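## Task

Robot r1 begins in the decontamination room, r2 in the clean workroom and r3 in the sterile store. The connecting doors are locked, but every dividing wall has an open service window. A steel instrument cassette rests on the decontamination room table. Get it onto the sterile store bench using any number of robots, then open the gripper and back away. The cassette must stay on the bench by itself. A robot that falls over or finishes leaning means failure.

## Robot and tools

Robots: r1, r2, r3, identical Hello Robot Stretch 3 units. Each has a two-wheel differential base (0.33 m long, 0.34 m wide, passive omni wheel at the back), a mast with a lift, and one telescoping arm that sticks out to the robot's RIGHT side. The base cannot slide sideways, so reaching farther forward means driving. A spin in place pivots about the point between the drive wheels, 0.05 m behind the front edge. With the arm retracted and wrist folded, the turning sweep has radius 0.28 m; an unfolded level gripper reaches beyond it.

Frames: the base frame sits on the floor between the drive wheels, x forward, y left, z up. hand_pose is reported in it, at the point where the closed fingertips meet. Odometry frame is the base frame at scene start; base_odometry counts wheel turns only, so slip looks like travel. Heading is positive to the left, in -3.142..3.142. Every robot reports in its own frames, so relative positions between robots come only from images, lidar_m, wrist_depth_mm and head_depth_mm.

Tool execute_actions: argument actions is a list holding one action (or empty, which only returns state and pictures). The action is an object keyed by robot name; each robot entry may contain base, joints and contact_limits. base holds exactly one relative command: translate_m (metres, offset from the base's last reported position, positive forward, -1 to 1) or rotate_rad (radians, offset, positive counter-clockwise seen from above, -3.2 to 3.2). joints holds absolute targets by name: lift_m 0 to 1.1 (arm height), arm_m 0 to 0.52 (extension), wrist_yaw_rad -1.345 to 4.42 (0 along the arm, positive swings toward the front, 3.0 folded over the base), wrist_pitch_rad -1.57 to 0.451 (0 level, negative tips fingers down), wrist_roll_rad -2.911 to 2.911, gripper_m -0.089 to 0.179 (larger is wider; the real fingertip gap is a bit smaller, gap zero below 0.007), head_pan_rad -3.953 to 1.73 (0 forward, positive left, -1.57 along the arm), head_tilt_rad -1.53 to 0.419 (negative down). contact_limits takes only arm_m: a motor effort percent (1 to 100) at which arm motion stops with contact_stop; it also caps the hold force until the next action. Motions in one action start together. Omitted joints or robots may keep pushing toward earlier targets. Any bad key or out-of-range number rejects the whole call. Optional cameras list picks images: rN_head_camera, rN_nav_camera, rN_wrist_camera or "all"; [] gives none. One action lasts 15 s at most.

Tool wait: seconds 0 to 10; nothing new is commanded, state and images are returned. zoom_image: camera name plus region [x0, y0, x1, y1] in pixels, up to 504x504, on that camera's latest full image. finished_scene: scene number; final and irreversible, the result says if the goal was met and gives the next task.

Result lines: base_status and joint_status describe how each commanded motion ended: done, off_target (stopped short, may still push), contact_stop, time_out, torque_fault (the last three drop the target). on_its_own covers uncommanded parts; "held at" is the held target, not the position. motor_effort is percent of maximum, positive toward larger joint values, peak in brackets; readings are noisy and biased. Positive wheel effort pushes forward. base_tilt in degrees, forward and right positive, with a fixed offset up to about 4 degrees. turned_by_wheels and turned_by_imu give rotation since the last result. lidar_m: 12 distances from the base origin, sector 1 ahead, counter-clockwise (4 left, 7 behind, 10 right), plane 0.17 m up, range 0.15 to 12 m, "-" for nothing; it sees table legs, not tops, and sees other robots. Depth grids are 7x7 medians: wrist 45-1000 mm, head 280-4000 mm (head image is sideways). Camera calibration lines give intrinsics and pose relative to the carrying robot's base frame.

Speed: the base moves fast (0.30 m/s, 1.9 rad/s) only with lift_m below 0.30, arm_m below 0.03 and wrist_yaw_rad above 2.54; otherwise 0.10 m/s and 0.63 rad/s.

Gripping: close to a gripper_m below the object's width (lower squeezes harder); release by opening at least 0.02 beyond where contact happened. Readings do not prove a grasp; check images. To squeeze again, send a new value.

Cautions: Fold or unfold the wrist only with lift_m between 0.32 and 0.95, wrist_pitch_rad -0.4 and roll near 0; once folded the lift may go down to 0.25. Yaw below -0.4 needs pitch -0.5 or lower. Robots must not press into each other: contact is not reported, and a few more millimetres of driving after touching is a hard press. Arm pushes on rigid things with the gripper above about 0.45 m can tip the robot; so can driving while holding or hooking something fixed, or snagging furniture (worst in reverse). If tilted, undo in small steps, free the gripper, and lower lift to about 0.2. The arm and lift go slack after contact_stop; base, wrist and head have no such stop and keep pushing; wrist servos overloaded for seconds switch off for 10 s. Avoid drops, slams and hard pushes. Loose objects may occasionally get nudged. The scene keeps running while you reason.

Each tool is called after "Emit:" by a JSON object that holds its "fn" and its "kwargs".

## Session

Emit:
{"fn": "execute_actions", "kwargs": {"actions": [], "cameras": ["r1_nav_camera","r2_nav_camera","r3_nav_camera"]}}

Scene clock: 0.00 s.
r1.base_odometry: x=+0.000 y=+0.000 heading=+0.000 (m, m, rad; r1's odometry frame)
r1.turned_by_wheels: +0.000 (rad since the last result)
r1.turned_by_imu: +0.000 (rad since the last result)
r1.base_tilt: forward=+0.4 right=-0.5 (deg)
r1.lidar_m: 0.97 1.56 1.56 1.82 3.15 0.86 1.23 1.22 1.23 0.97 0.84 0.84
r1.head_depth_mm: 862 866 870 871 874 876 879 / 938 939 943 947 950 951 953 / 1023 1030 1034 1034 1040 1039 1044 / 1127 1130 1133 1135 1139 1143 1152 / 1255 1259 1259 1268 1273 1274 1280 / 1390 1399 1420 1426 1435 1443 1453 / 1580 1583 1594 1605 1612 1622 1633
r1.base_status: not commanded
r1.joint_positions: lift_m=+0.307 arm_m=+0.001 wrist_yaw_rad=+2.914 wrist_pitch_rad=-0.570 wrist_roll_rad=+0.009 gripper_m=+0.037 head_pan_rad=+0.004 head_tilt_rad=-0.014
r1.joint_status: not commanded
r1.motor_effort: left_wheel=+1 right_wheel=+0 lift_m=+31 arm_m=+0 wrist_yaw_rad=+0 wrist_pitch_rad=+6 wrist_roll_rad=+0 gripper_m=+0 head_pan_rad=+0 head_tilt_rad=+1 (%)
r1.hand_pose: x=+0.0245 y=+0.0513 z=+0.2874 quat_wxyz=(+0.276, +0.699, +0.120, +0.649) (m; r1's base frame)
r1.wrist_depth_mm: - - - - - - - / 870 932 942 972 985 - - / 716 - 747 766 785 799 811 / 615 - 625 632 650 646 671 / 522 517 556 552 554 564 570 / 468 - - 477 498 495 496 / - - - 428 424 436 439
r2.base_odometry: x=+0.000 y=+0.000 heading=+0.000 (m, m, rad; r2's odometry frame)
r2.turned_by_wheels: +0.000 (rad since the last result)
r2.turned_by_imu: +0.000 (rad since the last result)
r2.base_tilt: forward=+0.8 right=+0.0 (deg)
r2.lidar_m: 1.58 1.55 1.62 2.28 2.60 1.81 1.37 1.33 1.40 2.00 2.21 2.09
r2.head_depth_mm: 1962 2117 2106 2124 2124 2096 2073 / 1933 1977 1974 1983 1955 1966 1929 / 1826 1862 1825 1833 1832 1828 1813 / 1744 1731 1732 1727 1724 1712 1701 / 1638 1632 1627 1619 1621 1608 1606 / 1536 1538 1537 1536 1526 1522 1518 / 1463 1456 1460 1454 1446 1445 1441
r2.base_status: not commanded
r2.joint_positions: lift_m=+0.481 arm_m=+0.000 wrist_yaw_rad=+2.916 wrist_pitch_rad=-0.335 wrist_roll_rad=+0.011 gripper_m=+0.037 head_pan_rad=-0.014 head_tilt_rad=+0.011
r2.joint_status: not commanded
r2.motor_effort: left_wheel=+0 right_wheel=-1 lift_m=+27 arm_m=+0 wrist_yaw_rad=+1 wrist_pitch_rad=+7 wrist_roll_rad=+0 gripper_m=+0 head_pan_rad=+0 head_tilt_rad=+2 (%)
r2.hand_pose: x=+0.0310 y=+0.0832 z=+0.5129 quat_wxyz=(+0.196, +0.710, +0.038, +0.676) (m; r2's base frame)
r2.wrist_depth_mm: - - - - - - - / - - - - - - - / - - - - - - - / - - - - - - - / - - - - - - 985 / 840 807 - 824 - 822 824 / 698 705 690 709 682 689 695
r3.base_odometry: x=+0.000 y=+0.000 heading=+0.000 (m, m, rad; r3's odometry frame)
r3.turned_by_wheels: +0.000 (rad since the last result)
r3.turned_by_imu: +0.000 (rad since the last result)
r3.base_tilt: forward=-0.5 right=-0.8 (deg)
r3.lidar_m: 3.02 1.84 1.61 1.35 0.82 0.73 0.73 0.87 1.20 1.20 1.29 0.97
r3.head_depth_mm: 2059 3215 3801 3832 3753 3018 2071 / 2038 3165 3886 3962 3988 3089 2126 / 2016 3184 - - - 3184 2111 / 2013 3069 - - - 3143 2142 / 2016 2878 3961 3912 3813 3180 2172 / 1965 2939 3157 3096 3047 2910 2190 / 1777 2603 2620 2628 2590 2556 2210
r3.base_status: not commanded
r3.joint_positions: lift_m=+0.335 arm_m=-0.003 wrist_yaw_rad=+2.927 wrist_pitch_rad=-0.510 wrist_roll_rad=+0.019 gripper_m=+0.037 head_pan_rad=+0.014 head_tilt_rad=-0.002
r3.joint_status: not commanded
r3.motor_effort: left_wheel=+0 right_wheel=+0 lift_m=+19 arm_m=+0 wrist_yaw_rad=+0 wrist_pitch_rad=+4 wrist_roll_rad=+0 gripper_m=-1 head_pan_rad=+0 head_tilt_rad=+3 (%)
r3.hand_pose: x=+0.0238 y=+0.0646 z=+0.3272 quat_wxyz=(+0.252, +0.705, +0.102, +0.655) (m; r3's base frame)
r3.wrist_depth_mm: - - - - - - - / 787 - - - - - - / 754 - 810 809 859 850 871 / 663 - 683 700 685 702 722 / 564 570 - 580 592 601 614 / 501 516 - 511 520 522 530 / - - - 453 460 463 474
pictures: r1_nav_camera (sideways: a quarter turn counterclockwise sets it upright), r2_nav_camera (sideways: a quarter turn counterclockwise sets it upright), r3_nav_camera (sideways: a quarter turn counterclockwise sets it upright)
Images, in order (width x height): r1_nav_camera 672x504, r2_nav_camera 672x504, r3_nav_camera 672x504.

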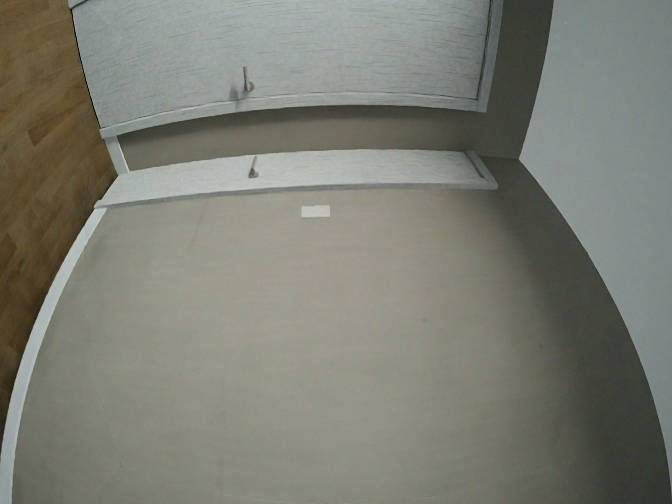

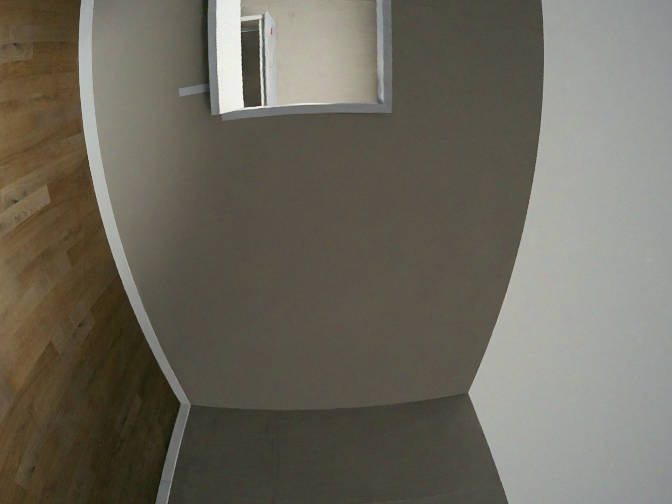

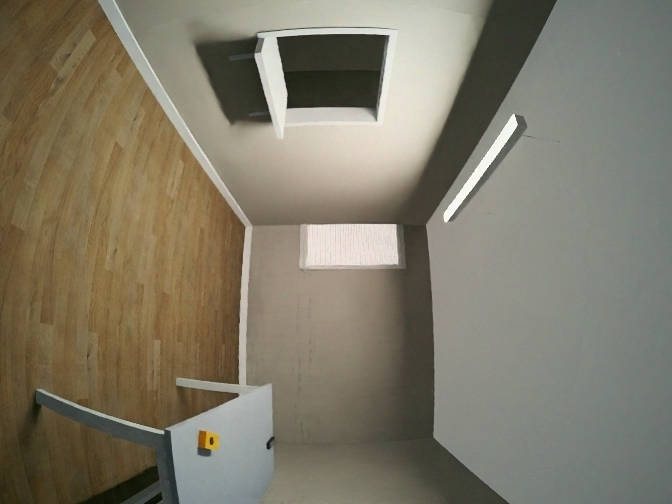

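Emit:
{"fn": "execute_actions", "kwargs": {"actions": [{"r1":{"joints":{"head_pan_rad":1.7,"head_tilt_rad":-0.4}},"r2":{"joints":{"head_pan_rad":-3.1,"head_tilt_rad":-0.2}}}], "cameras": ["r1_nav_camera","r2_nav_camera"]}}

Emit:
{"fn": "execute_actions", "kwargs": {"actions": [{"r1":{"joints":{"head_pan_rad":-3.0}}}], "cameras": ["r1_nav_camera"]}}

Scene clock: 4.30 s.
r1.base_odometry: x=+0.000 y=+0.000 heading=+0.000 (m, m, rad; r1's odometry frame)
r1.turned_by_wheels: +0.000 (rad since the last result)
r1.turned_by_imu: +0.000 (rad since the last result)
r1.base_tilt: forward=+0.5 right=-0.5 (deg)
r1.lidar_m: 0.97 1.56 1.56 1.82 3.15 0.86 1.23 1.22 1.22 0.97 0.84 0.84
r1.head_depth_mm: - - 1918 1939 2032 1774 1444 / - - 2071 2161 2181 1769 1442 / 2099 2303 2272 2424 2265 1752 1439 / 2245 2394 2568 2754 2252 1747 1431 / 2552 2758 2972 3005 2244 1749 1434 / 2938 3203 3584 3083 2231 1736 1426 / 3488 3723 - 3117 2247 1794 -
r1.base_status: not commanded
r1.joint_positions: lift_m=+0.307 arm_m=+0.001 wrist_yaw_rad=+2.914 wrist_pitch_rad=-0.570 wrist_roll_rad=+0.009 gripper_m=+0.037 head_pan_rad=+1.693 head_tilt_rad=-0.395
r1.joint_status: all done
r1.motor_effort: left_wheel=+1(1) right_wheel=+0(0) lift_m=+31(31) arm_m=+0(0) wrist_yaw_rad=+0(0) wrist_pitch_rad=+6(5) wrist_roll_rad=+0(0) gripper_m=+0(1) head_pan_rad=+3(47) head_tilt_rad=-2(17) (%)
r1.hand_pose: x=+0.0245 y=+0.0513 z=+0.2874 quat_wxyz=(+0.276, +0.699, +0.120, +0.649) (m; r1's base frame)
r1.wrist_depth_mm: - - - - - - - / 865 945 947 963 - - - / 721 - 757 777 773 810 792 / 606 - 637 636 645 647 691 / 525 508 552 553 567 562 562 / 471 - - 482 499 491 497 / - - - 431 422 421 437
r2.base_odometry: x=+0.000 y=+0.000 heading=+0.000 (m, m, rad; r2's odometry frame)
r2.turned_by_wheels: +0.000 (rad since the last result)
r2.turned_by_imu: +0.000 (rad since the last result)
r2.base_tilt: forward=+0.9 right=+0.1 (deg)
r2.lidar_m: 1.58 1.54 1.63 2.28 2.59 1.80 1.37 1.33 1.40 1.99 2.21 2.10
r2.head_depth_mm: 1545 1616 1688 1770 1845 1934 1646 / 1455 1519 1586 1669 1752 1828 1644 / 1178 1436 1501 1563 1635 1712 1649 / 1116 1406 - 1642 1526 1600 1617 / 1060 1392 - - 1442 1511 1563 / 1008 1376 - - 1382 1430 1486 / 970 3783 - - 1309 1354 1413
r2.base_status: not commanded
r2.joint_positions: lift_m=+0.481 arm_m=+0.000 wrist_yaw_rad=+2.916 wrist_pitch_rad=-0.335 wrist_roll_rad=+0.011 gripper_m=+0.037 head_pan_rad=-3.093 head_tilt_rad=-0.197
r2.joint_status: all done
r2.motor_effort: left_wheel=+1(0) right_wheel=+0(0) lift_m=+27(27) arm_m=+0(0) wrist_yaw_rad=+0(1) wrist_pitch_rad=+7(7) wrist_roll_rad=+1(0) gripper_m=+0(0) head_pan_rad=-3(40) head_tilt_rad=-2(25) (%)
r2.hand_pose: x=+0.0310 y=+0.0832 z=+0.5129 quat_wxyz=(+0.196, +0.710, +0.038, +0.676) (m; r2's base frame)
r2.wrist_depth_mm: - - - - - - - / - - - - - - - / - - - - - - - / - - - - - - - / - - - - - 982 993 / 824 832 - 791 - 805 820 / 719 688 691 687 693 685 690
r3.base_odometry: x=+0.000 y=+0.000 heading=+0.000 (m, m, rad; r3's odometry frame)
r3.turned_by_wheels: +0.000 (rad since the last result)
r3.turned_by_imu: +0.001 (rad since the last result)
r3.base_tilt: forward=-0.4 right=-0.7 (deg)
r3.lidar_m: 3.03 1.84 1.61 1.35 0.82 0.73 0.73 0.86 1.20 1.20 1.30 0.96
r3.head_depth_mm: 2067 3235 3779 3857 3795 3007 2131 / 2042 3209 - 3931 3897 3110 2126 / 2024 3166 - - - 3152 2158 / 2012 3082 - - - 3160 2162 / 1971 2830 3937 3873 3830 3153 2190 / 1981 2984 3194 3091 3074 2942 2154 / 1775 2574 2629 2616 2552 2534 2198
r3.base_status: not commanded
r3.joint_positions: lift_m=+0.335 arm_m=-0.003 wrist_yaw_rad=+2.927 wrist_pitch_rad=-0.510 wrist_roll_rad=+0.019 gripper_m=+0.037 head_pan_rad=+0.014 head_tilt_rad=-0.002
r3.joint_status: not commanded
r3.motor_effort: left_wheel=+0(0) right_wheel=-1(1) lift_m=+19(19) arm_m=+0(0) wrist_yaw_rad=+1(0) wrist_pitch_rad=+4(4) wrist_roll_rad=+0(0) gripper_m=-1(0) head_pan_rad=+0(0) head_tilt_rad=+3(3) (%)
r3.hand_pose: x=+0.0238 y=+0.0646 z=+0.3272 quat_wxyz=(+0.252, +0.705, +0.102, +0.655) (m; r3's base frame)
r3.wrist_depth_mm: - - - - - - - / 781 - - - - - - / 767 - 832 826 862 873 867 / 656 - 668 682 692 710 729 / 570 569 - 585 585 605 617 / 496 514 - 510 511 524 529 / - - - 451 460 466 468
pictures: r1_nav_camera (sideways: a quarter turn counterclockwise sets it upright), r2_nav_camera (sideways: a quarter turn counterclockwise sets it upright)
camera_calibration (this result's frames):
r1_nav_camera: T_world_to_cam=[[-0.03449, 0.346463, 0.937429, -1.17847], [0.996149, 0.0875694, 0.00428575, 0.0442541], [-0.0806053, 0.933967, -0.348149, 0.411046], [0, 0, 0, 1]] pos_world=[-0.0515965, 0.0205162, 1.24764]
r2_nav_camera: T_world_to_cam=[[-0.145052, 0.028526, 0.989013, -1.23862], [-0.0340132, 0.99885, -0.0337982, 0.0955004], [-0.988839, -0.038542, -0.143914, 0.154427], [0, 0, 0, 1]] pos_world=[-0.0237131, -0.0541056, 1.25047]
Images, in order (width x height): r1_nav_camera 672x504, r2_nav_camera 672x504.

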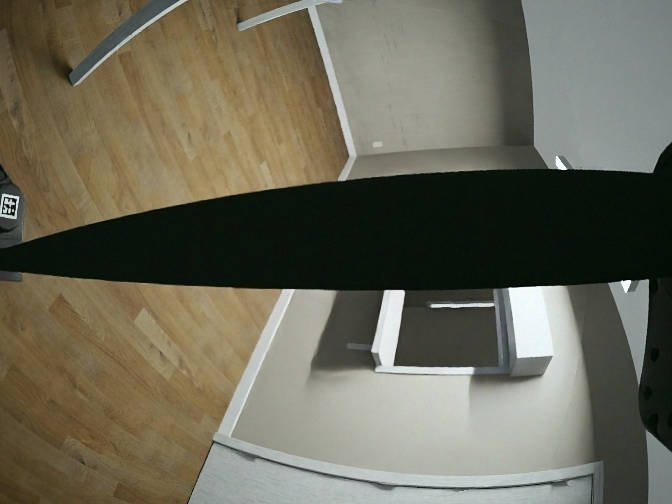

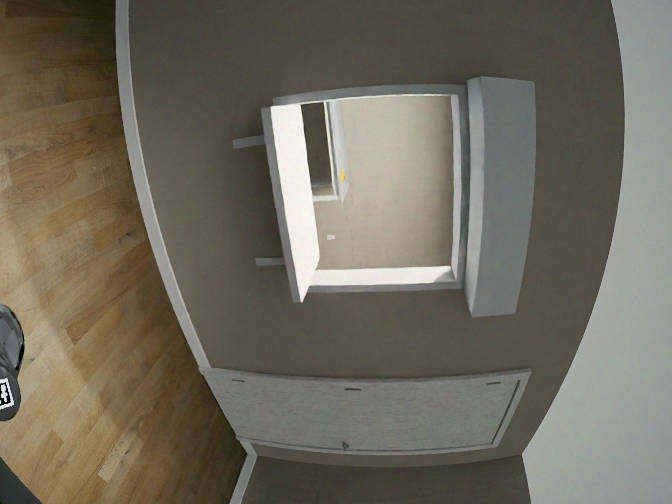

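Scene clock: 6.80 s.
r1.base_odometry: x=+0.000 y=+0.000 heading=+0.000 (m, m, rad; r1's odometry frame)
r1.turned_by_wheels: +0.000 (rad since the last result)
r1.turned_by_imu: +0.000 (rad since the last result)
r1.base_tilt: forward=+0.4 right=-0.4 (deg)
r1.lidar_m: 0.97 1.56 1.56 1.82 3.15 0.86 1.23 1.23 1.22 0.97 0.84 0.84
r1.head_depth_mm: 1658 1814 1992 1324 1075 1775 1447 / 1524 1652 1827 1319 1887 1762 1439 / 1415 1529 1664 1340 2017 1689 1440 / 1319 1420 1541 1636 1792 1647 1435 / 1236 1323 1428 1537 1686 1735 1430 / 1160 1240 1335 1433 1555 1645 1426 / 1104 1165 1247 1335 1436 1551 1422
r1.base_status: not commanded
r1.joint_positions: lift_m=+0.307 arm_m=+0.001 wrist_yaw_rad=+2.914 wrist_pitch_rad=-0.570 wrist_roll_rad=+0.009 gripper_m=+0.037 head_pan_rad=-2.993 head_tilt_rad=-0.395
r1.joint_status: all done
r1.motor_effort: left_wheel=+0(1) right_wheel=+0(0) lift_m=+31(31) arm_m=-1(0) wrist_yaw_rad=+0(0) wrist_pitch_rad=+6(6) wrist_roll_rad=+0(0) gripper_m=-1(1) head_pan_rad=-4(43) head_tilt_rad=-2(2) (%)
r1.hand_pose: x=+0.0245 y=+0.0513 z=+0.2874 quat_wxyz=(+0.276, +0.699, +0.120, +0.649) (m; r1's base frame)
r1.wrist_depth_mm: - - - - - - - / 855 950 942 974 981 - - / 717 - 781 768 798 786 809 / 611 - 637 636 661 665 677 / 524 516 552 551 543 563 562 / 479 - - 484 498 488 502 / - - - 427 419 437 435
r2.base_odometry: x=+0.000 y=+0.000 heading=+0.000 (m, m, rad; r2's odometry frame)
r2.turned_by_wheels: +0.000 (rad since the last result)
r2.turned_by_imu: +0.000 (rad since the last result)
r2.base_tilt: forward=+0.9 right=+0.2 (deg)
r2.lidar_m: 1.58 1.54 1.63 2.28 2.60 1.80 1.37 1.33 1.40 1.99 2.21 2.09
r2.head_depth_mm: 1542 1612 1686 1758 1836 1931 1640 / 1455 1530 1586 1660 1734 1831 1645 / 1182 1434 1493 1557 1629 1699 1650 / 1115 1406 - 1645 1528 1602 1614 / 1061 1384 - - 1451 1504 1559 / 1011 1374 - - 1379 1431 1482 / 965 3856 - - 1307 1358 1400
r2.base_status: not commanded
r2.joint_positions: lift_m=+0.481 arm_m=+0.000 wrist_yaw_rad=+2.916 wrist_pitch_rad=-0.335 wrist_roll_rad=+0.011 gripper_m=+0.037 head_pan_rad=-3.093 head_tilt_rad=-0.197
r2.joint_status: not commanded
r2.motor_effort: left_wheel=+1(0) right_wheel=+0(1) lift_m=+27(27) arm_m=+0(0) wrist_yaw_rad=+0(0) wrist_pitch_rad=+7(7) wrist_roll_rad=+0(1) gripper_m=+0(1) head_pan_rad=-3(3) head_tilt_rad=-1(2) (%)
r2.hand_pose: x=+0.0310 y=+0.0832 z=+0.5129 quat_wxyz=(+0.196, +0.710, +0.038, +0.676) (m; r2's base frame)
r2.wrist_depth_mm: - - - - - - - / - - - - - - - / - - - - - - - / - - - - - - - / - - - - - - - / 866 841 - 823 - 801 817 / 711 708 675 701 690 699 696
r3.base_odometry: x=+0.000 y=+0.000 heading=+0.000 (m, m, rad; r3's odometry frame)
r3.turned_by_wheels: +0.000 (rad since the last result)
r3.turned_by_imu: +0.000 (rad since the last result)
r3.base_tilt: forward=-0.5 right=-0.7 (deg)
r3.lidar_m: 3.04 1.83 1.61 1.35 0.82 0.73 0.73 0.87 1.20 1.20 1.29 0.97
r3.head_depth_mm: 2064 3214 3769 3804 3888 3051 2088 / 2046 3166 3940 - 3979 3088 2135 / 2040 3188 - - - 3097 2146 / 2021 3093 - - - 3183 2156 / 1997 2898 - 3940 3800 3193 2156 / 1979 2887 3173 3165 3133 2948 2196 / 1781 2548 2605 2601 2592 2555 2191
r3.base_status: not commanded
r3.joint_positions: lift_m=+0.335 arm_m=-0.003 wrist_yaw_rad=+2.927 wrist_pitch_rad=-0.510 wrist_roll_rad=+0.019 gripper_m=+0.037 head_pan_rad=+0.014 head_tilt_rad=-0.002
r3.joint_status: not commanded
r3.motor_effort: left_wheel=+0(0) right_wheel=-1(1) lift_m=+19(19) arm_m=+0(0) wrist_yaw_rad=+0(0) wrist_pitch_rad=+4(4) wrist_roll_rad=+0(0) gripper_m=-1(0) head_pan_rad=+0(0) head_tilt_rad=+3(2) (%)
r3.hand_pose: x=+0.0238 y=+0.0646 z=+0.3272 quat_wxyz=(+0.252, +0.705, +0.102, +0.655) (m; r3's base frame)
r3.wrist_depth_mm: - - - - - - - / 758 - - - - - - / 765 - 829 804 809 846 878 / 656 - 674 706 699 702 716 / 563 569 - 584 593 604 606 / 495 514 - 515 524 514 539 / - - - 457 449 466 463
pictures: r1_nav_camera (sideways: a quarter turn counterclockwise sets it upright)
camera_calibration (this result's frames):
r1_nav_camera: T_world_to_cam=[[-0.345662, -0.0438188, 0.937335, -1.17644], [-0.114289, 0.993438, 0.00429499, 0.0510158], [-0.931373, -0.105643, -0.348402, 0.416565], [0, 0, 0, 1]] pos_world=[-0.0128449, -0.0582245, 1.24764]
Images, in order (width x height): r1_nav_camera 672x504.

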